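# Carry tube rack through self-closing doors to the desk

## Task

Take the tube rack from the counter, get it past the self-closing doors and set it on the desk. It counts only if the rack ends upright with each tube seated all the way down in a hole, and both doors are closed at the end. The task fails if the rack or any tube touches the floor, or if a robot falls over or ends up tilted. Any number of the robots may help. At the end, release the rack and move the robots away from it.

## Robot and tools

Robots: three identical Hello Robot Stretch 4 units named r1, r2 and r3. Each has an omni-wheel base, a lift on a mast, an arm that telescopes forward, a wrist with yaw, pitch and roll, a two-finger gripper, and four cameras. A robot is about 1.6 m tall. Its base rim lies within 0.23 m of the base origin. A loose object may now and then get a brief push from outside.

Frames: every robot reports in its own base frame. The origin is on the floor under the base centre, x points forward, y left, z up. hand_pose is a fixed point between the open fingertips, given in that frame, and the printed value may be slightly off. The odometry frame is the base frame as it was at the start of the scene. base_odometry counts wheel turns only, so slipping shows up as travel. Heading is positive to the left, within -3.142 to 3.142. Robots do not know each other's positions, so judge relative placement from images, lidar_m and wrist_depth_mm.

execute_actions(actions, cameras): actions is a list holding one action object or none. The object is keyed by robot name, and each robot gets its own block. Inside a block you can give:
- base: exactly one relative command, measured from where the base last reported itself. translate_m is metres forward (+) or back, -2 to 2. strafe_m is metres left (+) or right, -2 to 2, with no turning. rotate_rad is radians counter-clockwise (+) seen from above, -3.2 to 3.2.
- joints: absolute targets by name. lift_m 0 to 1.2 m. arm_m 0 to 0.55 m of extension. wrist_yaw_rad -1.134 to 4.276 (0 is forward, + is left, 3.14 is folded back, and above 3.4 the arm may obstruct). wrist_pitch_rad -1.117 to 4.259 (0 is level, 1.57 points down). wrist_roll_rad -1.117 to 4.259 (+ turns clockwise seen from behind the gripper). gripper_m -0.038 to 0.141, the fingertip gap in metres; values below 0 press the tips together.
- pace: "slow", "default", "fast" or "max". Base speed is 0.1, 0.3, 0.4 or 0.6 m/s and turning is 1, 2, 3 or 4 rad/s, in that order. Above lift 0.2 a raised lift lowers both caps.
- contact_limits: {"arm_m": 0 to 0.75}, which sets how hard the arm may push before it stops. The default is 0.5.
- end_of_arm: "enable_torque", sent on its own, restarts wrist or gripper motors that shut off.
All motions in an action start together. One action runs at most 15 s. A joint target outside its range is clipped and reported. Other bad values or unknown keys reject the whole call. A robot or joint you leave out may keep pushing toward its earlier target. cameras is a list of camera names, or "all". If you omit it, you get all cameras; [] gives none. Camera names are rN_head_camera, rN_head_left_camera, rN_head_right_camera and rN_wrist_camera. Once a result reports a stop, the later movement calls in that same reply are skipped.

wait(seconds 0 to 10): lets the scene run on and returns the state and images. zoom_image(camera, region [x0,y0,x1,y1] in pixels, at most 504x504) enlarges part of the latest full image. read_manual gives only licence texts. finished_scene(scene) ends the scene for good and reports success. Replying without any tool call ends everything.

Result lines: base_status and joint_status give how each motion ended. "done" for a base means the wheels turned the commanded amount, even if they slipped. off_target means it stopped short and may still be pushing. contact_stop_at_<key> means something blocked the motion and that part went slack: a slack lift can sink under load, and slack wheels can keep rolling. limit_stop_at_<name> means a built-in limit stopped it. limit_stop_at_tilt means the robot leans more than 6 degrees, everything goes slack and it cannot drive. limit_stop_at_own_body means a self-collision was prevented. torque_fault means a wrist or gripper motor went limp, and you fix it with enable_torque. on_its_own lists things you did not command; there, "held at" is the target being held, not the actual position. motor_effort is percent of maximum, with the peak in brackets; for wheel_0, wheel_1 and wheel_2, + turns the base right. A firm squeeze appears as a change in gripper effort, and a load in a level gripper shifts the pitch effort. lidar_m holds 12 sectors of 30 degrees: the 1st is straight ahead and they run counter-clockwise (4th left, 7th behind, 10th right). "-" means nothing seen or nearer than 0.25 m. It can miss glass, thin legs and much of what is behind. wrist_depth_mm is a 7x7 grid of depths from 100 to 2000 mm, starting top left. turned_by_wheels and turned_by_imu differing by more than about 0.1 rad point to a hit or slip. base_tilt is in degrees, with forward and right positive, and each robot has an offset of about 1.5 degrees.

Gripping: command a gap smaller than the object. Squeezing tighter draws the object toward the wrist. If the fingertips snag on a surface below them, raise the lift. To unfold at the start, send lift_m 0.4 with wrist_yaw_rad 0.

Avoid: robot-to-robot contact, since a hard press fails the run and driving even millimetres past touching counts as hard. Shared carrying is risky because travel can differ by about 3 cm per metre between robots and may tip one. Turning or driving with more than 1 kg held at arm_m above 0.2 can tip a robot, more so at fast paces, and so can strong pushes with a high gripper. A level gripper holding more than about 2 kg faults the wrist. Avoid drops, slams and hard hits. Nothing may touch the floor, and no robot may end up tilted.

Each tool is called after "Call:" by a JSON object that holds its "api" and its "payload".

## Session

Call:
{"api": "execute_actions", "payload": {"actions": []}}

Scene clock: 0.00 s.
r1.base_odometry: x=+0.000 y=+0.000 heading=+0.000 (m, m, rad; r1's odometry frame)
r1.turned_by_wheels: +0.000 (rad since the last result)
r1.turned_by_imu: +0.000 (rad since the last result)
r1.base_tilt: forward=+0.3 right=-0.3 (deg)
r1.lidar_m: 1.72 1.24 2.79 2.09 1.90 1.67 1.17 1.11 1.14 1.27 1.21 1.27
r1.base_status: not commanded
r1.joint_positions: lift_m=+0.280 arm_m=-0.002 wrist_yaw_rad=+3.170 wrist_pitch_rad=+0.000 wrist_roll_rad=-0.002 gripper_m=+0.057
r1.joint_status: not commanded
r1.motor_effort: lift_m=+17 arm_m=+0 wrist_yaw_rad=+1 wrist_pitch_rad=-5 wrist_roll_rad=+1 gripper_m=-2 wheel_0=+0 wheel_1=+0 wheel_2=+0 (%)
r1.hand_pose: x=-0.1224 y=+0.0791 z=+0.4579 quat_wxyz=(-0.014, +0.000, -0.001, +1.000) (m; r1's base frame)
r1.wrist_depth_mm: - - 133 1397 1576 1863 1661 / - 107 133 1397 1661 1863 1576 / - 114 135 1430 1618 1863 1618 / 138 136 221 1430 1618 1863 1661 / 215 1118 1205 1397 1661 1808 1618 / 215 1098 194 1397 193 1464 1430 / 215 976 1060 - 1078 976 1060
r2.base_odometry: x=+0.000 y=+0.000 heading=+0.000 (m, m, rad; r2's odometry frame)
r2.turned_by_wheels: +0.000 (rad since the last result)
r2.turned_by_imu: +0.000 (rad since the last result)
r2.base_tilt: forward=+0.0 right=-0.2 (deg)
r2.lidar_m: 2.11 2.02 2.07 1.61 1.58 1.36 1.05 1.04 1.12 1.69 2.48 2.67
r2.base_status: not commanded
r2.joint_positions: lift_m=+0.196 arm_m=+0.003 wrist_yaw_rad=+3.077 wrist_pitch_rad=-0.002 wrist_roll_rad=-0.003 gripper_m=+0.057
r2.joint_status: not commanded
r2.motor_effort: lift_m=+19 arm_m=+0 wrist_yaw_rad=+0 wrist_pitch_rad=-5 wrist_roll_rad=-1 gripper_m=-1 wheel_0=+0 wheel_1=+0 wheel_2=+0 (%)
r2.hand_pose: x=-0.1088 y=+0.1058 z=+0.3751 quat_wxyz=(+0.032, +0.001, -0.001, +0.999) (m; r2's base frame)
r2.wrist_depth_mm: - 138 1182 1336 1537 1756 1983 / - 127 1182 1366 1499 1756 1921 / - 128 195 1336 1537 1808 1983 / 122 139 1182 1336 1576 1808 1983 / 991 1078 1160 1308 1537 1756 1983 / 960 1078 202 1281 203 1281 1255 / 878 831 878 - 878 809 891
r3.base_odometry: x=+0.000 y=+0.000 heading=+0.000 (m, m, rad; r3's odometry frame)
r3.turned_by_wheels: +0.000 (rad since the last result)
r3.turned_by_imu: +0.000 (rad since the last result)
r3.base_tilt: forward=-0.7 right=+0.0 (deg)
r3.lidar_m: 1.99 1.96 2.18 1.28 1.23 1.49 1.16 1.15 1.26 1.91 1.36 1.51
r3.base_status: not commanded
r3.joint_positions: lift_m=+0.213 arm_m=-0.002 wrist_yaw_rad=+3.175 wrist_pitch_rad=+0.015 wrist_roll_rad=+0.002 gripper_m=+0.057
r3.joint_status: not commanded
r3.motor_effort: lift_m=+20 arm_m=+0 wrist_yaw_rad=+0 wrist_pitch_rad=-6 wrist_roll_rad=-2 gripper_m=-3 wheel_0=+0 wheel_1=+0 wheel_2=+0 (%)
r3.hand_pose: x=-0.1222 y=+0.0778 z=+0.3868 quat_wxyz=(-0.017, -0.008, +0.001, +1.000) (m; r3's base frame)
r3.wrist_depth_mm: - 140 140 1397 1537 1661 1756 / - - 139 1366 1499 1661 1808 / - 107 139 1397 1464 1661 1808 / - 121 143 1366 1464 1618 1808 / 192 1160 1255 1366 1499 1618 1808 / 211 1182 206 1366 194 1464 1397 / 209 1008 960 111 991 891 991
pictures: r1_head_camera, r1_head_left_camera, r1_head_right_camera, r1_wrist_camera, r2_head_camera, r2_head_left_camera, r2_head_right_camera, r2_wrist_camera, r3_head_camera, r3_head_left_camera, r3_head_right_camera, r3_wrist_camera
Images, in order (width x height): r1_head_camera 420x560, r1_head_left_camera 420x672, r1_head_right_camera 420x672, r1_wrist_camera 616x392, r2_head_camera 420x560, r2_head_left_camera 420x672, r2_head_right_camera 420x672, r2_wrist_camera 616x392, r3_head_camera 420x560, r3_head_left_camera 420x672, r3_head_right_camera 420x672, r3_wrist_camera 616x392.

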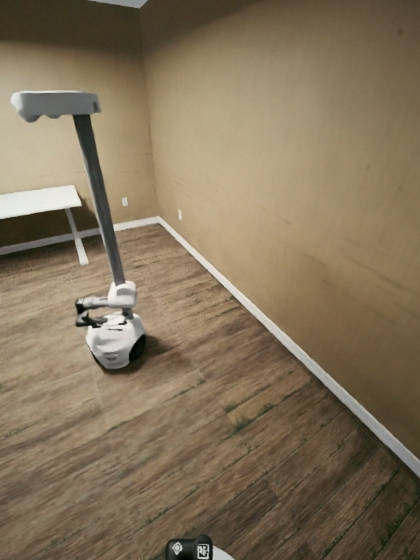

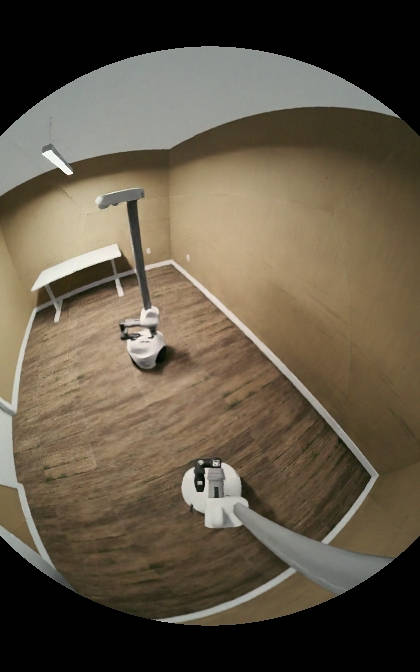

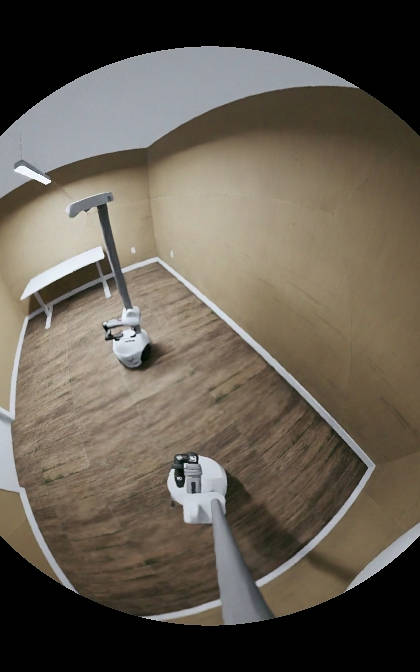

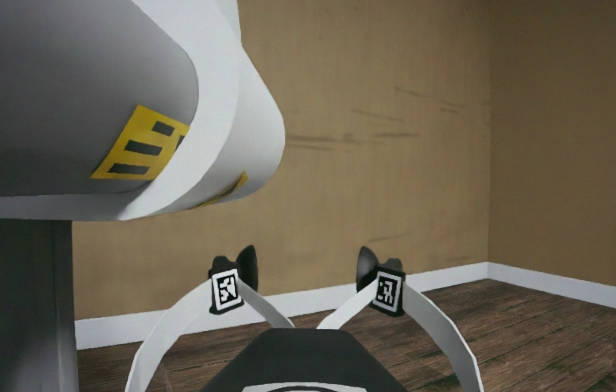

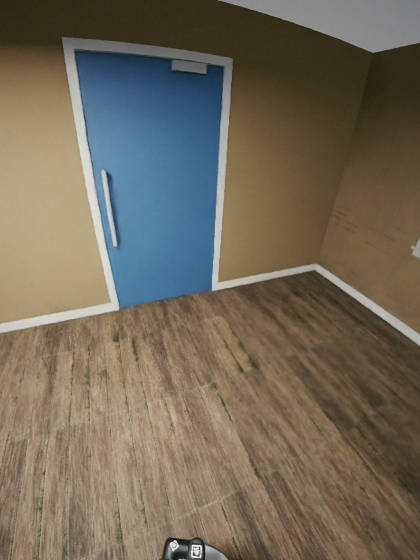

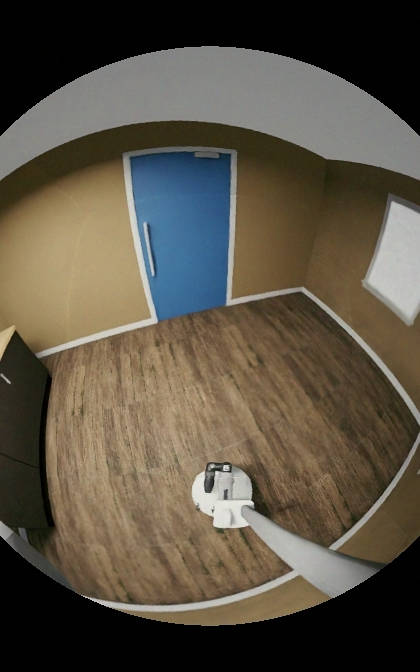

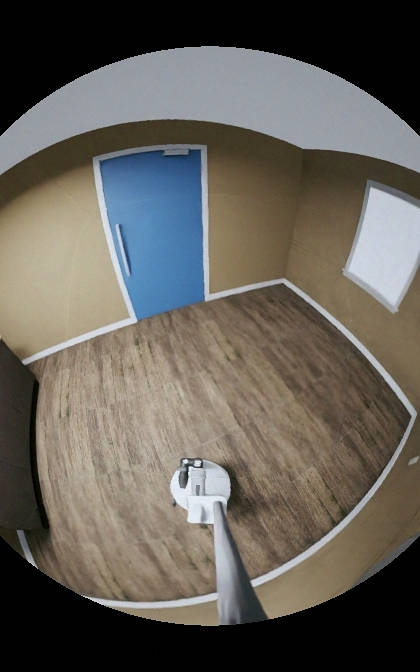

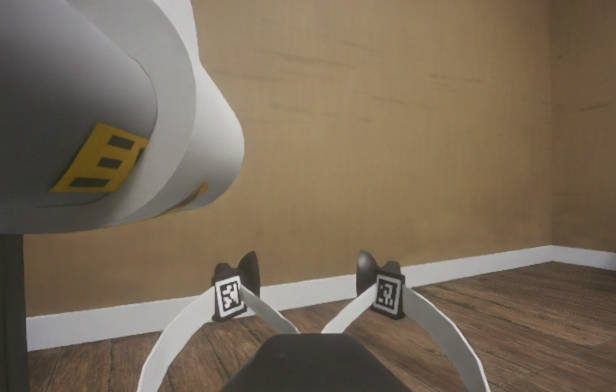

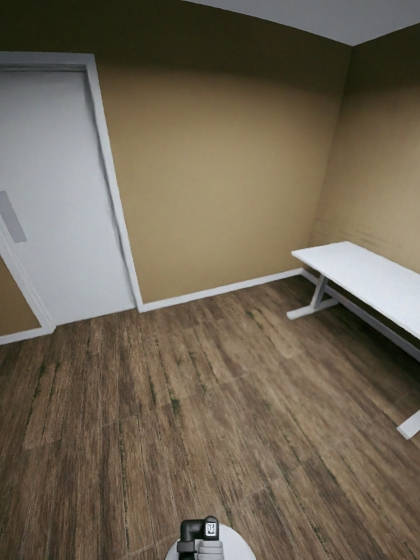

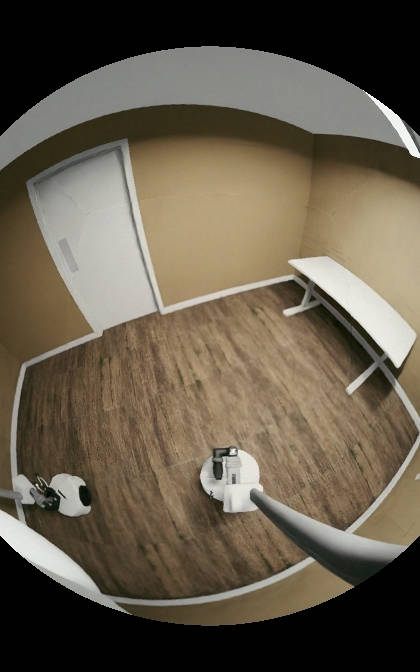

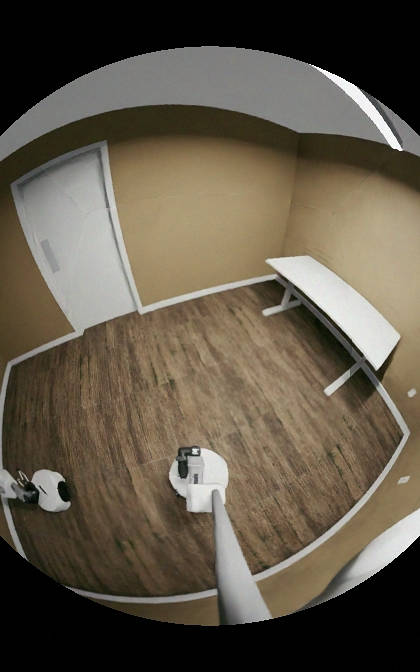

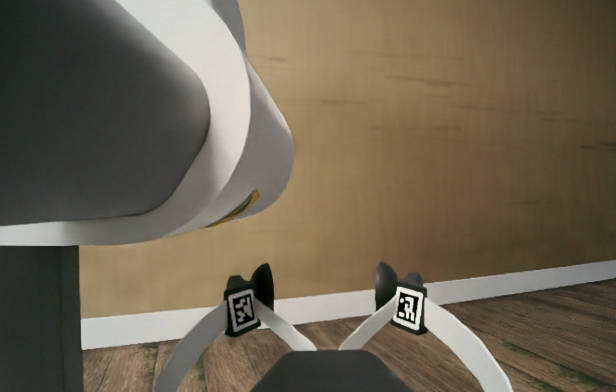

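Call:
{"api": "execute_actions", "payload": {"actions": [{"r1": {"base": {"rotate_rad": 2.05}}, "r2": {"base": {"rotate_rad": 1.85}, "joints": {"lift_m": 0.9, "wrist_yaw_rad": 0}}, "r3": {"base": {"rotate_rad": 0.28}}}], "cameras": ["r1_head_camera", "r2_head_camera", "r2_wrist_camera", "r3_head_camera", "r3_head_left_camera"]}}

Scene clock: 8.90 s.
r1.base_odometry: x=+0.000 y=+0.000 heading=+2.049 (m, m, rad; r1's odometry frame)
r1.turned_by_wheels: +2.049 (rad since the last result)
r1.turned_by_imu: +2.058 (rad since the last result)
r1.base_tilt: forward=+0.3 right=-0.3 (deg)
r1.lidar_m: 1.90 1.75 1.20 1.11 1.12 1.31 1.22 1.25 1.60 1.24 2.87 2.12
r1.base_status: done
r1.joint_positions: lift_m=+0.280 arm_m=-0.002 wrist_yaw_rad=+3.170 wrist_pitch_rad=+0.000 wrist_roll_rad=-0.002 gripper_m=+0.057
r1.joint_status: not commanded
r1.motor_effort: lift_m=+18(18) arm_m=+0(0) wrist_yaw_rad=+1(1) wrist_pitch_rad=-6(7) wrist_roll_rad=-1(1) gripper_m=-3(4) wheel_0=-3(12) wheel_1=-4(9) wheel_2=-3(3) (%)
r1.hand_pose: x=-0.1224 y=+0.0791 z=+0.4579 quat_wxyz=(-0.014, +0.000, -0.001, +1.000) (m; r1's base frame)
r1.wrist_depth_mm: - - 134 1281 1308 1366 1336 / - 107 134 1281 1308 1366 1366 / - 114 135 1308 1336 1336 1336 / 138 136 222 1308 1336 1366 1366 / 214 1308 1308 1336 1336 1366 1336 / 214 1308 194 1336 193 1366 1281 / 214 960 1060 - 1078 976 1042
r2.base_odometry: x=+0.000 y=+0.000 heading=+1.850 (m, m, rad; r2's odometry frame)
r2.turned_by_wheels: +1.850 (rad since the last result)
r2.turned_by_imu: +1.840 (rad since the last result)
r2.base_tilt: forward=+0.0 right=-0.2 (deg)
r2.lidar_m: 1.58 1.74 1.12 1.04 1.05 1.33 2.51 2.53 2.27 2.00 2.11 1.73
r2.base_status: done
r2.joint_positions: lift_m=+0.900 arm_m=+0.003 wrist_yaw_rad=+0.000 wrist_pitch_rad=-0.001 wrist_roll_rad=-0.003 gripper_m=+0.057
r2.joint_status: all done
r2.motor_effort: lift_m=+22(26) arm_m=-1(1) wrist_yaw_rad=-2(10) wrist_pitch_rad=-5(5) wrist_roll_rad=-1(1) gripper_m=+0(2) wheel_0=-1(8) wheel_1=+2(7) wheel_2=+1(9) (%)
r2.hand_pose: x=+0.4620 y=-0.0873 z=+1.0784 quat_wxyz=(+1.000, -0.001, -0.001, +0.000) (m; r2's base frame)
r2.wrist_depth_mm: 1863 1921 1983 - - - - / 1863 1921 1921 - - - - / 1808 1863 1983 - - - - / 1921 1863 1983 - - - - / 1863 1921 1336 1397 1464 1499 1576 / 1921 1983 202 1397 202 1499 1576 / 1863 1921 1366 - 1464 1576 1576
r3.base_odometry: x=+0.000 y=+0.000 heading=+0.280 (m, m, rad; r3's odometry frame)
r3.turned_by_wheels: +0.280 (rad since the last result)
r3.turned_by_imu: +0.282 (rad since the last result)
r3.base_tilt: forward=-0.7 right=+0.0 (deg)
r3.lidar_m: 1.96 2.08 2.55 1.24 1.85 1.26 1.14 1.17 1.50 1.35 1.41 1.80
r3.base_status: done
r3.joint_positions: lift_m=+0.213 arm_m=-0.002 wrist_yaw_rad=+3.175 wrist_pitch_rad=+0.015 wrist_roll_rad=+0.002 gripper_m=+0.057
r3.joint_status: not commanded
r3.motor_effort: lift_m=+20(20) arm_m=+0(0) wrist_yaw_rad=+1(3) wrist_pitch_rad=-5(6) wrist_roll_rad=-1(3) gripper_m=-1(0) wheel_0=+0(5) wheel_1=+0(9) wheel_2=+1(5) (%)
r3.hand_pose: x=-0.1222 y=+0.0778 z=+0.3868 quat_wxyz=(-0.017, -0.008, +0.001, +1.000) (m; r3's base frame)
r3.wrist_depth_mm: - 140 140 1281 1308 1336 1308 / - - 139 1281 1308 1308 1336 / - 107 138 1308 1281 1308 1336 / - 121 143 1281 1281 1308 1336 / 191 1255 1281 1281 1308 1308 1336 / 211 1281 205 1281 194 1308 1308 / 209 1025 946 111 991 891 976
pictures: r1_head_camera, r2_head_camera, r2_wrist_camera, r3_head_camera, r3_head_left_camera
Images, in order (width x height): r1_head_camera 420x560, r2_head_camera 420x560, r2_wrist_camera 616x392, r3_head_camera 420x560, r3_head_left_camera 420x672.

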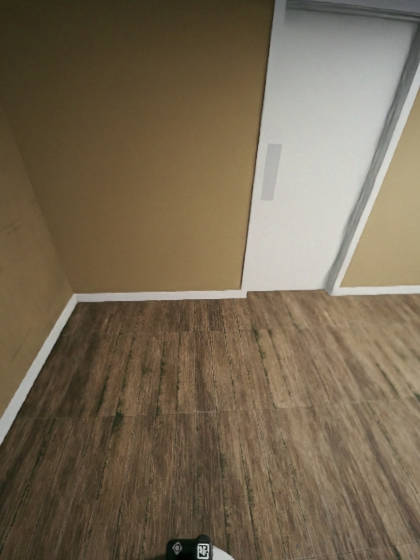

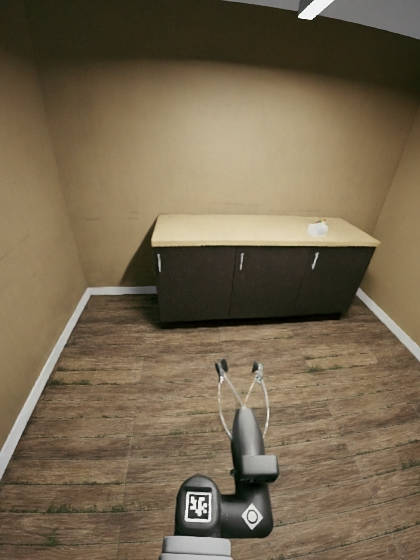

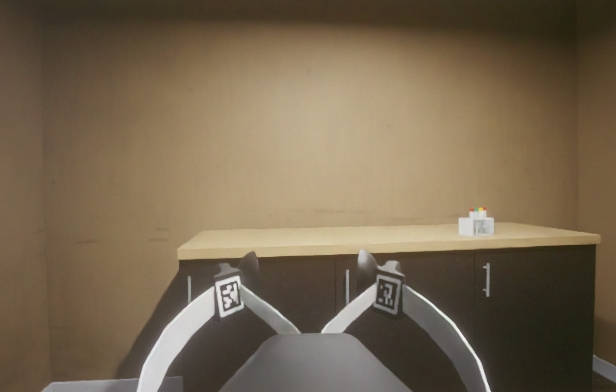

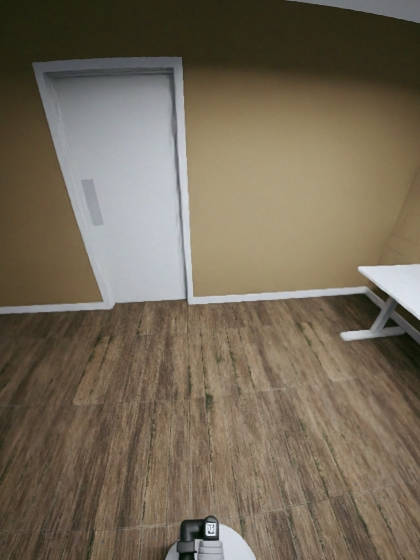

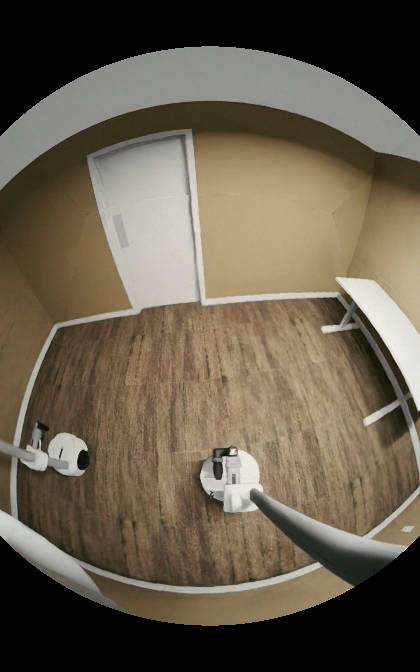

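Call:
{"api": "execute_actions", "payload": {"actions": [{"r1": {"base": {"strafe_m": -0.6}, "joints": {"lift_m": 0.2}, "pace": "fast"}, "r2": {"base": {"rotate_rad": 0.13}}, "r3": {"base": {"rotate_rad": 0.05}}}], "cameras": ["r1_head_camera", "r2_head_camera", "r2_wrist_camera", "r3_head_camera"]}}

Scene clock: 27.17 s.
r1.base_odometry: x=+0.533 y=+0.276 heading=+2.049 (m, m, rad; r1's odometry frame)
r1.turned_by_wheels: +0.000 (rad since the last result)
r1.turned_by_imu: -0.004 (rad since the last result)
r1.base_tilt: forward=+0.3 right=-0.4 (deg)
r1.lidar_m: 1.92 1.97 1.83 1.68 1.75 1.27 1.17 1.19 1.56 0.64 0.76 2.09
r1.base_status: done
r1.joint_positions: lift_m=+0.200 arm_m=-0.002 wrist_yaw_rad=+3.170 wrist_pitch_rad=+0.000 wrist_roll_rad=-0.002 gripper_m=+0.057
r1.joint_status: all done
r1.motor_effort: lift_m=+16(18) arm_m=+0(0) wrist_yaw_rad=+0(1) wrist_pitch_rad=-7(6) wrist_roll_rad=-1(1) gripper_m=-3(4) wheel_0=-2(15) wheel_1=+0(10) wheel_2=+0(1) (%)
r1.hand_pose: x=-0.1224 y=+0.0791 z=+0.3785 quat_wxyz=(-0.014, +0.000, -0.001, +1.000) (m; r1's base frame)
r1.wrist_depth_mm: - - 133 1255 1255 1308 1308 / - 107 134 1255 1281 1308 1308 / - 114 135 1281 1281 1308 1308 / 138 136 221 1255 1281 1308 1336 / 215 1255 1281 1255 1281 1308 1336 / 214 1182 194 1255 193 1255 1255 / 214 820 891 - 917 831 891
r2.base_odometry: x=+0.000 y=+0.000 heading=+1.980 (m, m, rad; r2's odometry frame)
r2.turned_by_wheels: +0.130 (rad since the last result)
r2.turned_by_imu: +0.130 (rad since the last result)
r2.base_tilt: forward=+0.0 right=-0.3 (deg)
r2.lidar_m: 1.56 1.46 1.08 1.03 1.11 1.50 2.51 2.61 2.17 2.04 2.16 1.64
r2.base_status: done
r2.joint_positions: lift_m=+0.900 arm_m=+0.003 wrist_yaw_rad=+0.000 wrist_pitch_rad=-0.001 wrist_roll_rad=-0.003 gripper_m=+0.057
r2.joint_status: not commanded
r2.motor_effort: lift_m=+22(22) arm_m=-1(0) wrist_yaw_rad=-2(2) wrist_pitch_rad=-5(6) wrist_roll_rad=-2(1) gripper_m=+1(2) wheel_0=-2(8) wheel_1=+0(5) wheel_2=-1(6) (%)
r2.hand_pose: x=+0.4620 y=-0.0873 z=+1.0784 quat_wxyz=(+1.000, -0.001, -0.001, +0.000) (m; r2's base frame)
r2.wrist_depth_mm: 1576 - - 1983 1983 1921 1983 / 1537 - - - - 1983 1983 / 1537 - - - - - 1921 / 1537 - - - - - - / 1499 - - 1397 1397 1397 1397 / 1499 - 201 1430 202 1397 1397 / 1576 1983 - - 1430 1397 1397
r3.base_odometry: x=+0.000 y=+0.000 heading=+0.330 (m, m, rad; r3's odometry frame)
r3.turned_by_wheels: +0.050 (rad since the last result)
r3.turned_by_imu: +0.050 (rad since the last result)
r3.base_tilt: forward=-0.7 right=+0.0 (deg)
r3.lidar_m: 1.96 2.09 2.65 0.64 0.85 1.22 1.14 1.18 1.53 1.34 1.42 1.86
r3.base_status: done
r3.joint_positions: lift_m=+0.213 arm_m=-0.002 wrist_yaw_rad=+3.175 wrist_pitch_rad=+0.015 wrist_roll_rad=+0.002 gripper_m=+0.057
r3.joint_status: not commanded
r3.motor_effort: lift_m=+20(20) arm_m=+0(0) wrist_yaw_rad=+2(1) wrist_pitch_rad=-4(7) wrist_roll_rad=-3(4) gripper_m=-3(0) wheel_0=-2(3) wheel_1=-1(5) wheel_2=-1(3) (%)
r3.hand_pose: x=-0.1222 y=+0.0778 z=+0.3868 quat_wxyz=(-0.017, -0.008, +0.001, +1.000) (m; r3's base frame)
r3.wrist_depth_mm: - 140 140 1336 1281 1308 1255 / - - 138 1281 1281 1281 1281 / - 107 138 1281 1281 1281 1281 / - 121 143 1281 1281 1255 1229 / 192 1255 1281 1281 1281 1281 1308 / 211 1255 206 1255 194 1281 1255 / 210 1042 931 111 991 904 991
pictures: r1_head_camera, r2_head_camera, r2_wrist_camera, r3_head_camera
Images, in order (width x height): r1_head_camera 420x560, r2_head_camera 420x560, r2_wrist_camera 616x392, r3_head_camera 420x560.

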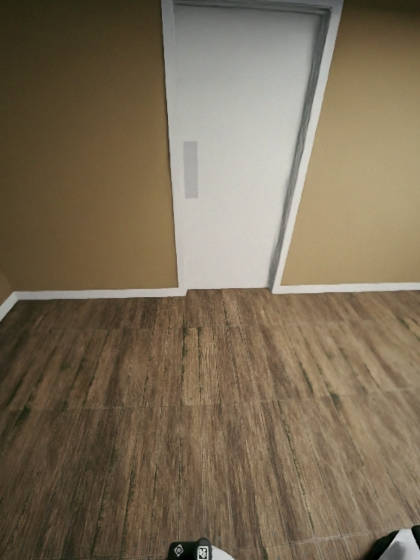

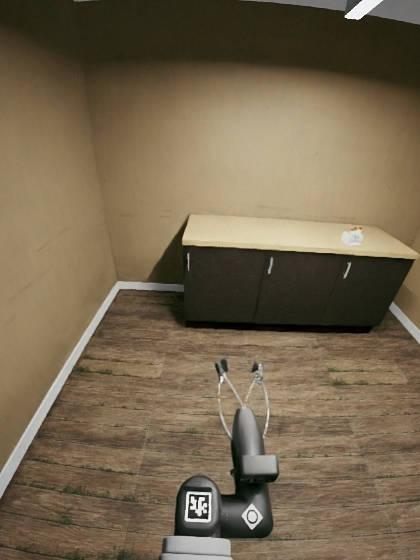

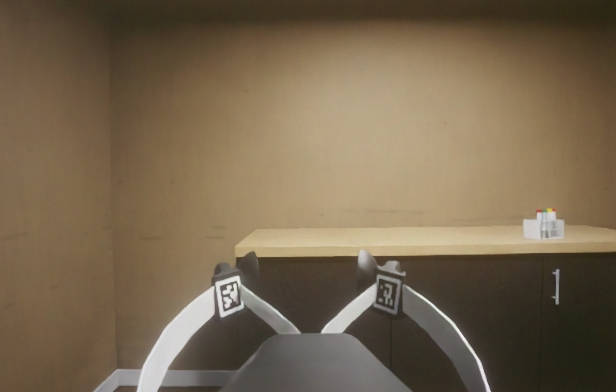

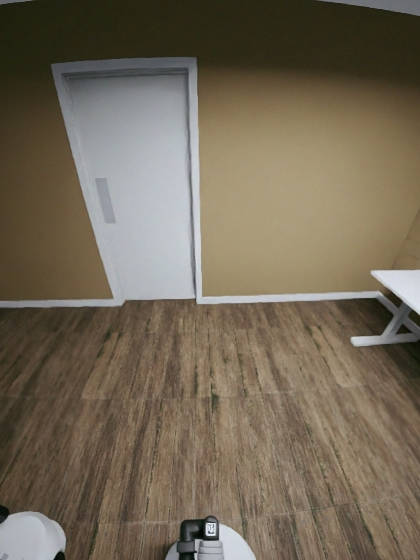

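Call:
{"api": "execute_actions", "payload": {"actions": [{"r1": {"base": {"translate_m": 1.3}, "pace": "fast"}, "r2": {"base": {"strafe_m": -1.08}, "pace": "fast"}}], "cameras": ["r1_head_camera", "r2_head_camera", "r2_wrist_camera"]}}

Scene clock: 37.80 s.
r1.base_odometry: x=-0.066 y=+1.430 heading=+2.049 (m, m, rad; r1's odometry frame)
r1.turned_by_wheels: +0.000 (rad since the last result)
r1.turned_by_imu: -0.009 (rad since the last result)
r1.base_tilt: forward=+0.2 right=-0.3 (deg)
r1.lidar_m: 0.73 0.69 0.87 1.83 1.87 2.40 2.45 1.28 2.27 2.09 1.04 0.79
r1.base_status: done
r1.joint_positions: lift_m=+0.200 arm_m=-0.002 wrist_yaw_rad=+3.170 wrist_pitch_rad=+0.000 wrist_roll_rad=-0.002 gripper_m=+0.057
r1.joint_status: not commanded
r1.motor_effort: lift_m=+16(16) arm_m=+0(0) wrist_yaw_rad=+1(1) wrist_pitch_rad=-7(6) wrist_roll_rad=+0(1) gripper_m=-2(4) wheel_0=+2(9) wheel_1=+1(4) wheel_2=+0(14) (%)
r1.hand_pose: x=-0.1224 y=+0.0791 z=+0.3785 quat_wxyz=(-0.014, +0.000, -0.001, +1.000) (m; r1's base frame)
r1.wrist_depth_mm: - - 134 - - - - / - 107 134 - - - - / - 114 135 - - - - / 138 136 222 - - - - / 214 1661 - - - - - / 214 1205 194 1229 193 1255 1229 / 214 809 904 - 917 809 891
r2.base_odometry: x=+0.991 y=+0.430 heading=+1.980 (m, m, rad; r2's odometry frame)
r2.turned_by_wheels: +0.000 (rad since the last result)
r2.turned_by_imu: +0.001 (rad since the last result)
r2.base_tilt: forward=+0.0 right=-0.3 (deg)
r2.lidar_m: 1.59 1.65 2.21 2.12 2.21 2.60 2.49 1.42 1.05 0.93 1.04 1.40
r2.base_status: done
r2.joint_positions: lift_m=+0.900 arm_m=+0.003 wrist_yaw_rad=+0.000 wrist_pitch_rad=-0.001 wrist_roll_rad=-0.003 gripper_m=+0.057
r2.joint_status: not commanded
r2.motor_effort: lift_m=+21(22) arm_m=-1(0) wrist_yaw_rad=-1(2) wrist_pitch_rad=-5(5) wrist_roll_rad=-1(1) gripper_m=-2(4) wheel_0=+0(9) wheel_1=+0(10) wheel_2=+0(2) (%)
r2.hand_pose: x=+0.4620 y=-0.0874 z=+1.0785 quat_wxyz=(+1.000, -0.001, -0.001, +0.000) (m; r2's base frame)
r2.wrist_depth_mm: - - 1983 1983 1983 1808 1308 / - - - - 1921 1863 1281 / - - - - - 1921 1281 / - - - - - 1921 1281 / 1430 1430 1366 1397 1499 1921 1281 / 1430 1366 202 1397 202 1756 1281 / 1397 1430 1397 - 1430 1661 1336
r3.base_odometry: x=+0.000 y=+0.000 heading=+0.330 (m, m, rad; r3's odometry frame)
r3.turned_by_wheels: +0.000 (rad since the last result)
r3.turned_by_imu: +0.001 (rad since the last result)
r3.base_tilt: forward=-0.7 right=+0.0 (deg)
r3.lidar_m: 1.97 1.28 2.67 2.56 1.75 1.24 1.15 1.18 1.55 1.37 1.40 1.87
r3.base_status: not commanded
r3.joint_positions: lift_m=+0.213 arm_m=-0.002 wrist_yaw_rad=+3.175 wrist_pitch_rad=+0.015 wrist_roll_rad=+0.002 gripper_m=+0.057
r3.joint_status: not commanded
r3.motor_effort: lift_m=+20(19) arm_m=+0(0) wrist_yaw_rad=+2(1) wrist_pitch_rad=-7(7) wrist_roll_rad=-2(4) gripper_m=-2(4) wheel_0=-2(2) wheel_1=-1(1) wheel_2=-1(1) (%)
r3.hand_pose: x=-0.1222 y=+0.0778 z=+0.3868 quat_wxyz=(-0.017, -0.008, +0.001, +1.000) (m; r3's base frame)
r3.wrist_depth_mm: - 140 140 1255 1308 1281 1281 / - - 138 1308 1255 1281 1281 / - 107 138 1281 1255 1255 1281 / - 121 143 1281 1281 1255 1281 / 192 1308 1308 1281 1308 1255 1255 / 211 1281 205 1281 193 1281 1255 / 209 1025 946 111 991 904 991
pictures: r1_head_camera, r2_head_camera, r2_wrist_camera
Images, in order (width x height): r1_head_camera 420x560, r2_head_camera 420x560, r2_wrist_camera 616x392.

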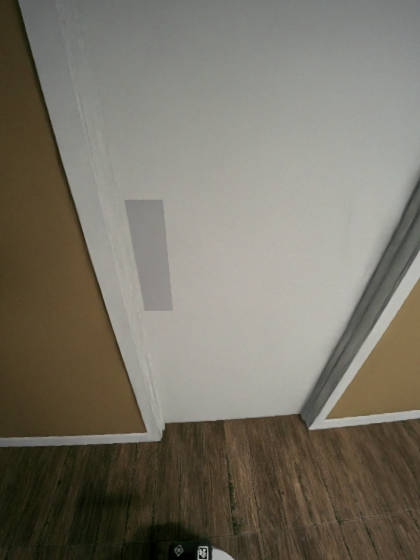

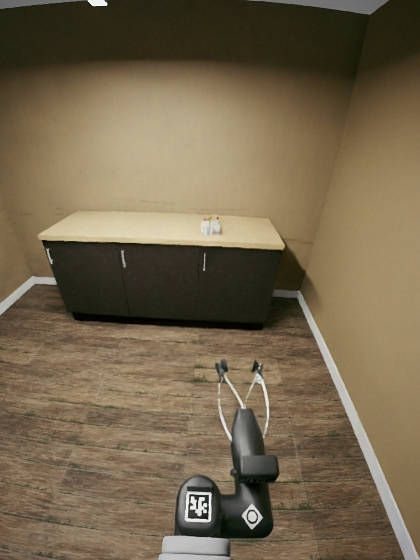

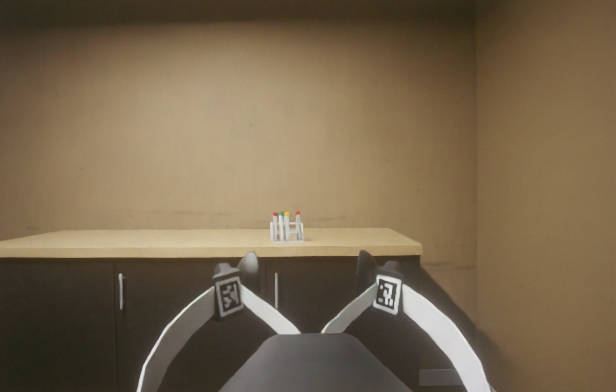

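Call:
{"api": "execute_actions", "payload": {"actions": [{"r1": {"base": {"strafe_m": -0.08}}, "r2": {"base": {"translate_m": 0.95}, "joints": {"lift_m": 1.0, "wrist_pitch_rad": 0.4}, "pace": "fast"}, "r3": {"base": {"strafe_m": 0.5}, "pace": "fast"}}], "cameras": ["r1_head_camera", "r2_head_camera", "r2_wrist_camera", "r3_head_camera"]}}

Scene clock: 46.63 s.
r1.base_odometry: x=+0.005 y=+1.467 heading=+2.049 (m, m, rad; r1's odometry frame)
r1.turned_by_wheels: +0.000 (rad since the last result)
r1.turned_by_imu: -0.003 (rad since the last result)
r1.base_tilt: forward=+0.4 right=-0.4 (deg)
r1.lidar_m: 0.73 0.70 0.86 1.91 1.96 2.50 1.08 1.08 2.22 2.01 1.04 0.80
r1.base_status: done
r1.joint_positions: lift_m=+0.200 arm_m=-0.002 wrist_yaw_rad=+3.170 wrist_pitch_rad=+0.000 wrist_roll_rad=-0.002 gripper_m=+0.057
r1.joint_status: not commanded
r1.motor_effort: lift_m=+16(16) arm_m=+1(0) wrist_yaw_rad=+1(1) wrist_pitch_rad=-5(7) wrist_roll_rad=-1(2) gripper_m=-2(4) wheel_0=+0(10) wheel_1=-1(13) wheel_2=+0(4) (%)
r1.hand_pose: x=-0.1224 y=+0.0791 z=+0.3785 quat_wxyz=(-0.014, +0.000, -0.001, +1.000) (m; r1's base frame)
r1.wrist_depth_mm: - - 134 - - - - / - 107 134 - - - - / - 114 135 - - - - / 138 136 223 - - - - / 214 - 1205 - - - - / 214 1182 194 1255 193 1229 1229 / 214 809 891 - 904 820 878
r2.base_odometry: x=+0.613 y=+1.301 heading=+1.980 (m, m, rad; r2's odometry frame)
r2.turned_by_wheels: +0.000 (rad since the last result)
r2.turned_by_imu: +0.001 (rad since the last result)
r2.base_tilt: forward=+0.0 right=-0.3 (deg)
r2.lidar_m: 0.61 0.67 0.89 2.09 2.22 3.02 3.52 1.34 1.06 1.00 1.02 0.67
r2.base_status: done
r2.joint_positions: lift_m=+1.000 arm_m=+0.003 wrist_yaw_rad=+0.000 wrist_pitch_rad=+0.402 wrist_roll_rad=-0.003 gripper_m=+0.057
r2.joint_status: all done
r2.motor_effort: lift_m=+21(24) arm_m=+0(0) wrist_yaw_rad=-2(2) wrist_pitch_rad=-4(7) wrist_roll_rad=+0(2) gripper_m=-1(5) wheel_0=-1(8) wheel_1=+0(6) wheel_2=+0(12) (%)
r2.hand_pose: x=+0.4390 y=-0.0874 z=+1.0652 quat_wxyz=(+0.980, -0.001, +0.200, +0.000) (m; r2's base frame)
r2.wrist_depth_mm: 931 946 946 931 946 946 946 / 1008 1008 1008 1008 1008 991 991 / 1042 1060 1042 1025 1042 1042 1060 / 723 715 554 668 707 699 1138 / 530 530 525 530 525 525 525 / 530 535 202 500 202 535 539 / 585 574 569 - 574 580 1138
r3.base_odometry: x=-0.162 y=+0.473 heading=+0.330 (m, m, rad; r3's odometry frame)
r3.turned_by_wheels: +0.000 (rad since the last result)
r3.turned_by_imu: +0.002 (rad since the last result)
r3.base_tilt: forward=-0.7 right=+0.0 (deg)
r3.lidar_m: 1.08 1.12 2.19 2.07 1.79 1.26 1.17 1.21 1.60 1.86 1.93 2.07
r3.base_status: done
r3.joint_positions: lift_m=+0.213 arm_m=-0.002 wrist_yaw_rad=+3.175 wrist_pitch_rad=+0.015 wrist_roll_rad=+0.002 gripper_m=+0.057
r3.joint_status: not commanded
r3.motor_effort: lift_m=+20(20) arm_m=+0(0) wrist_yaw_rad=-1(1) wrist_pitch_rad=-6(5) wrist_roll_rad=-1(3) gripper_m=-2(4) wheel_0=+1(11) wheel_1=-1(12) wheel_2=-1(1) (%)
r3.hand_pose: x=-0.1222 y=+0.0778 z=+0.3868 quat_wxyz=(-0.017, -0.008, +0.001, +1.000) (m; r3's base frame)
r3.wrist_depth_mm: - 140 140 1308 1308 1308 1281 / - - 138 1308 1336 1308 1281 / - 107 138 1308 1308 1308 1281 / - 121 142 1308 1336 1281 1308 / 191 1336 1336 1308 1308 1281 1308 / 211 1308 206 1308 194 1255 1281 / 208 1025 960 111 991 904 991
pictures: r1_head_camera, r2_head_camera, r2_wrist_camera, r3_head_camera
Images, in order (width x height): r1_head_camera 420x560, r2_head_camera 420x560, r2_wrist_camera 616x392, r3_head_camera 420x560.

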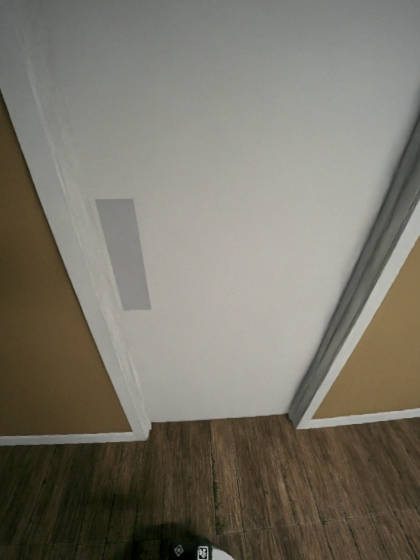

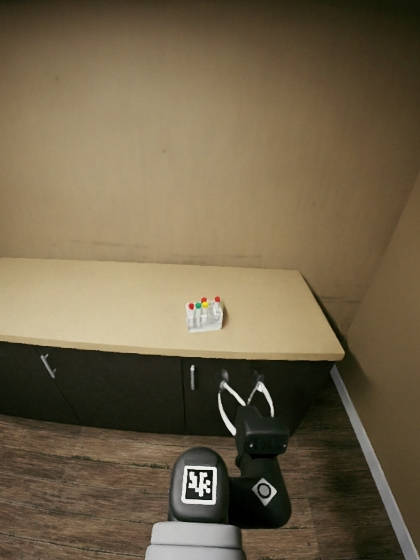

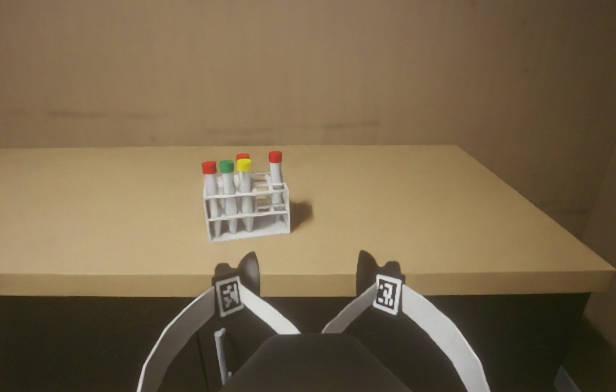

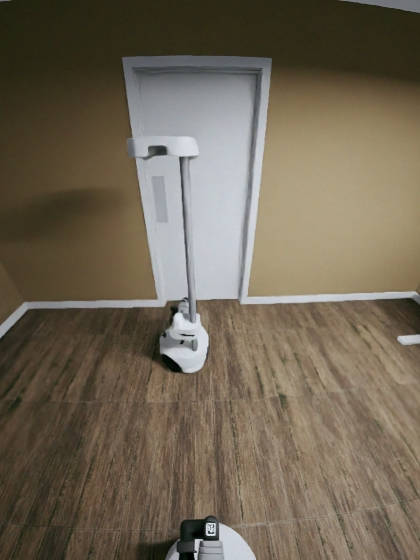

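Call:
{"api": "zoom_image", "payload": {"camera": "r2_wrist_camera", "region": [170, 130, 330, 250]}}

Call:
{"api": "zoom_image", "payload": {"camera": "r2_head_camera", "region": [160, 280, 250, 350]}}

Region (170, 130, 330, 250) of r2_wrist_camera's 616x392 image, scaled by 3.150; it fills the top 378 rows of this view, and the rest is white.

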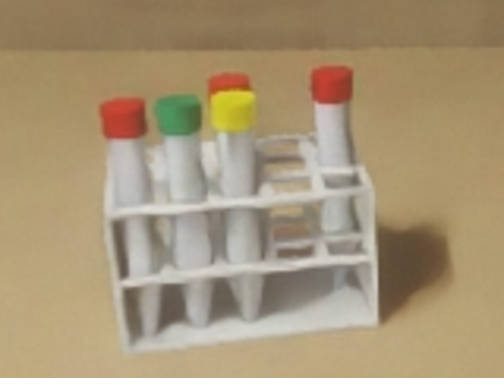

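Region (160, 280, 250, 350) of r2_head_camera's 420x560 image, scaled by 5.600, with more detail than that image has.

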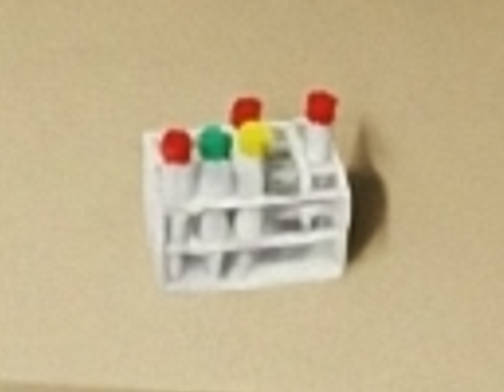

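Call:
{"api": "execute_actions", "payload": {"actions": [{"r1": {"base": {"translate_m": 0.47}}, "r2": {"base": {"rotate_rad": 0.17}, "joints": {"lift_m": 0.82, "wrist_pitch_rad": 0.15, "gripper_m": 0.141}}}], "cameras": ["r1_head_camera", "r2_head_camera", "r2_wrist_camera"]}}

Scene clock: 101.37 s.
r1.base_odometry: x=-0.211 y=+1.884 heading=+2.050 (m, m, rad; r1's odometry frame)
r1.turned_by_wheels: +0.000 (rad since the last result)
r1.turned_by_imu: -0.004 (rad since the last result)
r1.base_tilt: forward=+0.2 right=-0.3 (deg)
r1.lidar_m: 0.25 0.26 0.35 0.60 1.99 2.56 1.53 1.64 2.17 1.29 0.44 0.29
r1.base_status: done
r1.joint_positions: lift_m=+0.200 arm_m=-0.002 wrist_yaw_rad=+3.170 wrist_pitch_rad=+0.000 wrist_roll_rad=-0.002 gripper_m=+0.057
r1.joint_status: not commanded
r1.motor_effort: lift_m=+16(16) arm_m=+0(0) wrist_yaw_rad=+1(1) wrist_pitch_rad=-6(5) wrist_roll_rad=+1(1) gripper_m=-2(5) wheel_0=+1(7) wheel_1=+3(9) wheel_2=-2(15) (%)
r1.hand_pose: x=-0.1224 y=+0.0791 z=+0.3785 quat_wxyz=(-0.014, +0.000, -0.001, +1.000) (m; r1's base frame)
r1.wrist_depth_mm: - - 133 - - - - / - 107 134 - - - - / - 113 135 - - - - / 138 136 222 - - - - / 214 - 1661 - - - - / 215 1229 194 1229 193 1255 1229 / 214 820 904 - 917 820 891
r2.base_odometry: x=+0.613 y=+1.301 heading=+2.150 (m, m, rad; r2's odometry frame)
r2.turned_by_wheels: +0.170 (rad since the last result)
r2.turned_by_imu: +0.170 (rad since the last result)
r2.base_tilt: forward=+0.0 right=-0.3 (deg)
r2.lidar_m: 0.63 0.70 1.10 2.12 2.37 3.48 2.41 1.25 1.01 0.98 0.80 0.64
r2.base_status: done
r2.joint_positions: lift_m=+0.820 arm_m=+0.003 wrist_yaw_rad=+0.000 wrist_pitch_rad=+0.152 wrist_roll_rad=-0.003 gripper_m=+0.141
r2.joint_status: all done
r2.motor_effort: lift_m=+16(19) arm_m=+0(0) wrist_yaw_rad=-1(2) wrist_pitch_rad=-6(10) wrist_roll_rad=+0(1) gripper_m=-3(5) wheel_0=-2(5) wheel_1=-1(6) wheel_2=-1(6) (%)
r2.hand_pose: x=+0.4586 y=-0.0874 z=+0.9546 quat_wxyz=(+0.997, -0.001, +0.076, +0.000) (m; r2's base frame)
r2.wrist_depth_mm: 1138 1078 1042 991 960 904 878 / 1138 1098 1060 1008 991 946 904 / 1182 1138 1078 1042 1008 960 931 / 788 759 759 544 634 732 723 / 504 462 445 424 407 399 394 / 521 504 466 449 430 410 402 / 539 517 492 - 445 427 410
r3.base_odometry: x=-0.162 y=+0.473 heading=+0.330 (m, m, rad; r3's odometry frame)
r3.turned_by_wheels: +0.000 (rad since the last result)
r3.turned_by_imu: +0.001 (rad since the last result)
r3.base_tilt: forward=-0.7 right=+0.1 (deg)
r3.lidar_m: 1.54 1.98 2.20 2.07 1.78 1.24 1.16 1.21 1.60 1.86 1.93 2.05
r3.base_status: not commanded
r3.joint_positions: lift_m=+0.213 arm_m=-0.002 wrist_yaw_rad=+3.175 wrist_pitch_rad=+0.015 wrist_roll_rad=+0.002 gripper_m=+0.057
r3.joint_status: not commanded
r3.motor_effort: lift_m=+20(19) arm_m=+0(0) wrist_yaw_rad=+0(2) wrist_pitch_rad=-5(6) wrist_roll_rad=-2(2) gripper_m=-1(3) wheel_0=+1(1) wheel_1=-1(1) wheel_2=-1(1) (%)
r3.hand_pose: x=-0.1222 y=+0.0778 z=+0.3868 quat_wxyz=(-0.017, -0.008, +0.001, +1.000) (m; r3's base frame)
r3.wrist_depth_mm: - 140 140 1308 1308 1336 1308 / - - 138 1336 1281 1308 1336 / - 107 138 1308 1308 1308 1308 / - 121 142 1308 1308 1281 1308 / 191 1336 1308 1308 1336 1308 1308 / 211 1308 206 1308 193 1281 1308 / 209 1025 946 111 991 917 1008
pictures: r1_head_camera, r2_head_camera, r2_wrist_camera
Images, in order (width x height): r1_head_camera 420x560, r2_head_camera 420x560, r2_wrist_camera 616x392.

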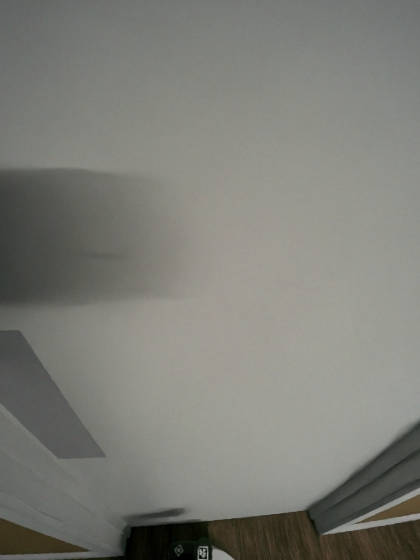

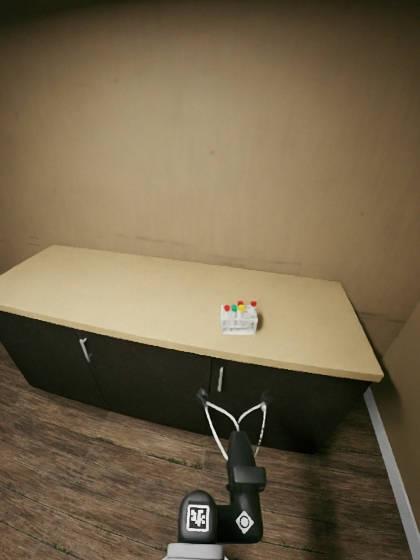

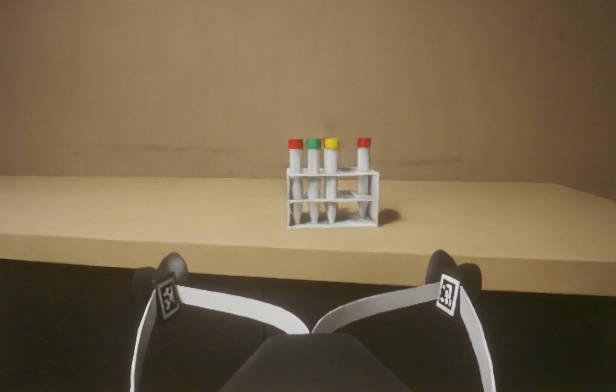

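Call:
{"api": "execute_actions", "payload": {"actions": [{"r1": {"base": {"translate_m": 0.5}, "pace": "slow"}, "r2": {"base": {"strafe_m": -0.036}, "joints": {"lift_m": 0.80, "arm_m": 0.2}}, "r3": {"base": {"translate_m": 0.6}}}], "cameras": ["r1_head_camera", "r1_head_left_camera", "r2_head_camera", "r2_wrist_camera"]}}

Scene clock: 117.70 s.
r1.base_odometry: x=-0.442 y=+2.327 heading=+2.049 (m, m, rad; r1's odometry frame)
r1.turned_by_wheels: +0.000 (rad since the last result)
r1.turned_by_imu: -0.007 (rad since the last result)
r1.base_tilt: forward=+0.3 right=-0.3 (deg)
r1.lidar_m: 0.25 0.37 1.04 0.95 0.38 3.19 1.42 1.51 0.50 0.25 0.25 -
r1.base_status: done
r1.joint_positions: lift_m=+0.200 arm_m=-0.002 wrist_yaw_rad=+3.170 wrist_pitch_rad=+0.000 wrist_roll_rad=-0.002 gripper_m=+0.057
r1.joint_status: not commanded
r1.motor_effort: lift_m=+17(16) arm_m=+0(0) wrist_yaw_rad=+1(1) wrist_pitch_rad=-7(7) wrist_roll_rad=-1(1) gripper_m=-2(3) wheel_0=+10(19) wheel_1=+2(14) wheel_2=-17(25) (%)
r1.hand_pose: x=-0.1224 y=+0.0791 z=+0.3784 quat_wxyz=(-0.014, +0.000, -0.001, +1.000) (m; r1's base frame)
r1.wrist_depth_mm: - - 134 - - - 389 / - 107 134 - - - 382 / - 114 135 - - - 384 / 138 136 222 - - - 387 / 214 - 1576 - - - 384 / 214 1205 194 1255 193 1255 373 / 214 809 878 - 917 831 384
r2.base_odometry: x=+0.643 y=+1.321 heading=+2.150 (m, m, rad; r2's odometry frame)
r2.turned_by_wheels: +0.000 (rad since the last result)
r2.turned_by_imu: +0.002 (rad since the last result)
r2.base_tilt: forward=+0.0 right=-0.2 (deg)
r2.lidar_m: 0.63 0.68 1.12 2.15 2.40 3.50 2.41 1.21 0.98 0.95 0.82 0.64
r2.base_status: done
r2.joint_positions: lift_m=+0.800 arm_m=+0.199 wrist_yaw_rad=+0.000 wrist_pitch_rad=+0.152 wrist_roll_rad=-0.003 gripper_m=+0.141
r2.joint_status: all done
r2.motor_effort: lift_m=+16(13) arm_m=+6(6) wrist_yaw_rad=-1(0) wrist_pitch_rad=-4(5) wrist_roll_rad=-1(0) gripper_m=+2(2) wheel_0=-1(9) wheel_1=+1(9) wheel_2=+0(0) (%)
r2.hand_pose: x=+0.6550 y=-0.0874 z=+0.9347 quat_wxyz=(+0.997, -0.001, +0.076, +0.000) (m; r2's base frame)
r2.wrist_depth_mm: 917 878 831 798 759 741 707 / 946 904 866 820 788 759 732 / 960 931 878 301 809 778 750 / 654 640 544 303 530 615 609 / 343 343 310 312 329 334 330 / 248 236 224 231 208 204 226 / 282 264 231 - 208 198 194
r3.base_odometry: x=+0.406 y=+0.667 heading=+0.330 (m, m, rad; r3's odometry frame)
r3.turned_by_wheels: +0.000 (rad since the last result)
r3.turned_by_imu: +0.002 (rad since the last result)
r3.base_tilt: forward=-0.8 right=+0.0 (deg)
r3.lidar_m: 1.40 1.43 1.84 2.10 2.16 1.90 1.77 1.84 1.95 1.85 1.91 1.40
r3.base_status: done
r3.joint_positions: lift_m=+0.213 arm_m=-0.002 wrist_yaw_rad=+3.175 wrist_pitch_rad=+0.015 wrist_roll_rad=+0.002 gripper_m=+0.057
r3.joint_status: not commanded
r3.motor_effort: lift_m=+19(20) arm_m=+0(0) wrist_yaw_rad=+1(2) wrist_pitch_rad=-6(6) wrist_roll_rad=-1(3) gripper_m=-3(1) wheel_0=+0(5) wheel_1=-1(7) wheel_2=+0(9) (%)
r3.hand_pose: x=-0.1222 y=+0.0778 z=+0.3868 quat_wxyz=(-0.017, -0.008, +0.001, +1.000) (m; r3's base frame)
r3.wrist_depth_mm: - 140 140 1921 1921 1921 1863 / - - 138 1921 1921 1983 1863 / - 107 138 1921 1921 1921 1921 / - 121 142 1921 1921 1863 1921 / 192 1983 1863 1863 1863 1863 1921 / 211 1537 205 1537 193 1537 1397 / 210 1025 946 111 991 891 991
pictures: r1_head_camera, r1_head_left_camera, r2_head_camera, r2_wrist_camera
Images, in order (width x height): r1_head_camera 420x560, r1_head_left_camera 420x672, r2_head_camera 420x560, r2_wrist_camera 616x392.

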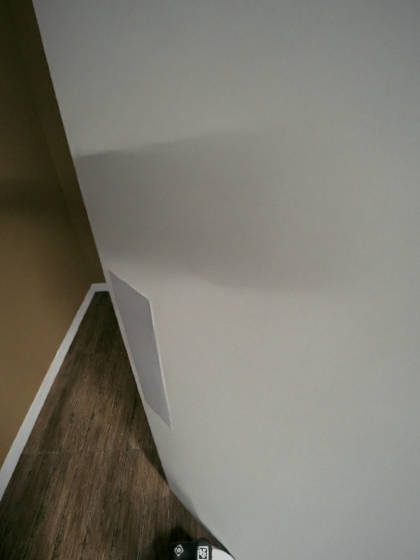

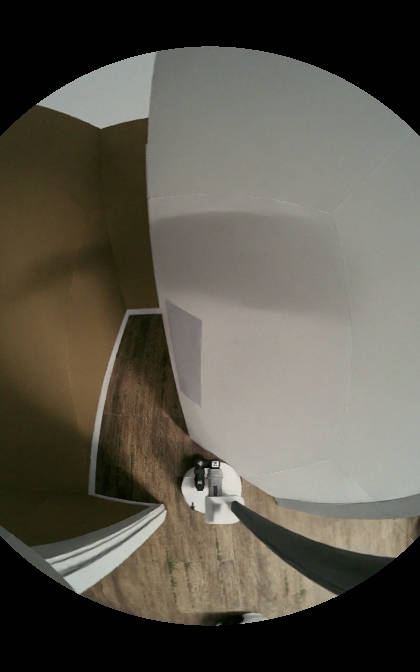

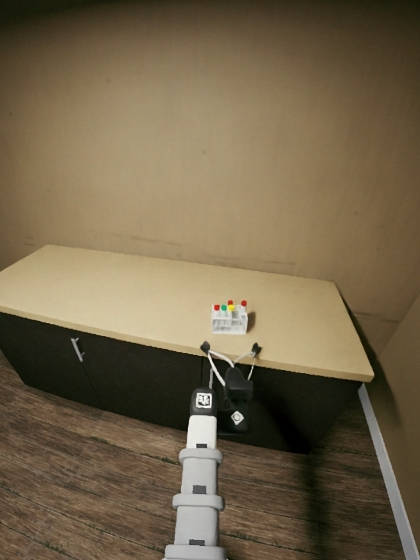

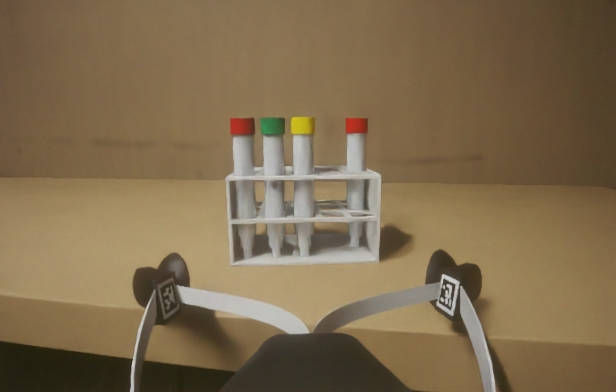

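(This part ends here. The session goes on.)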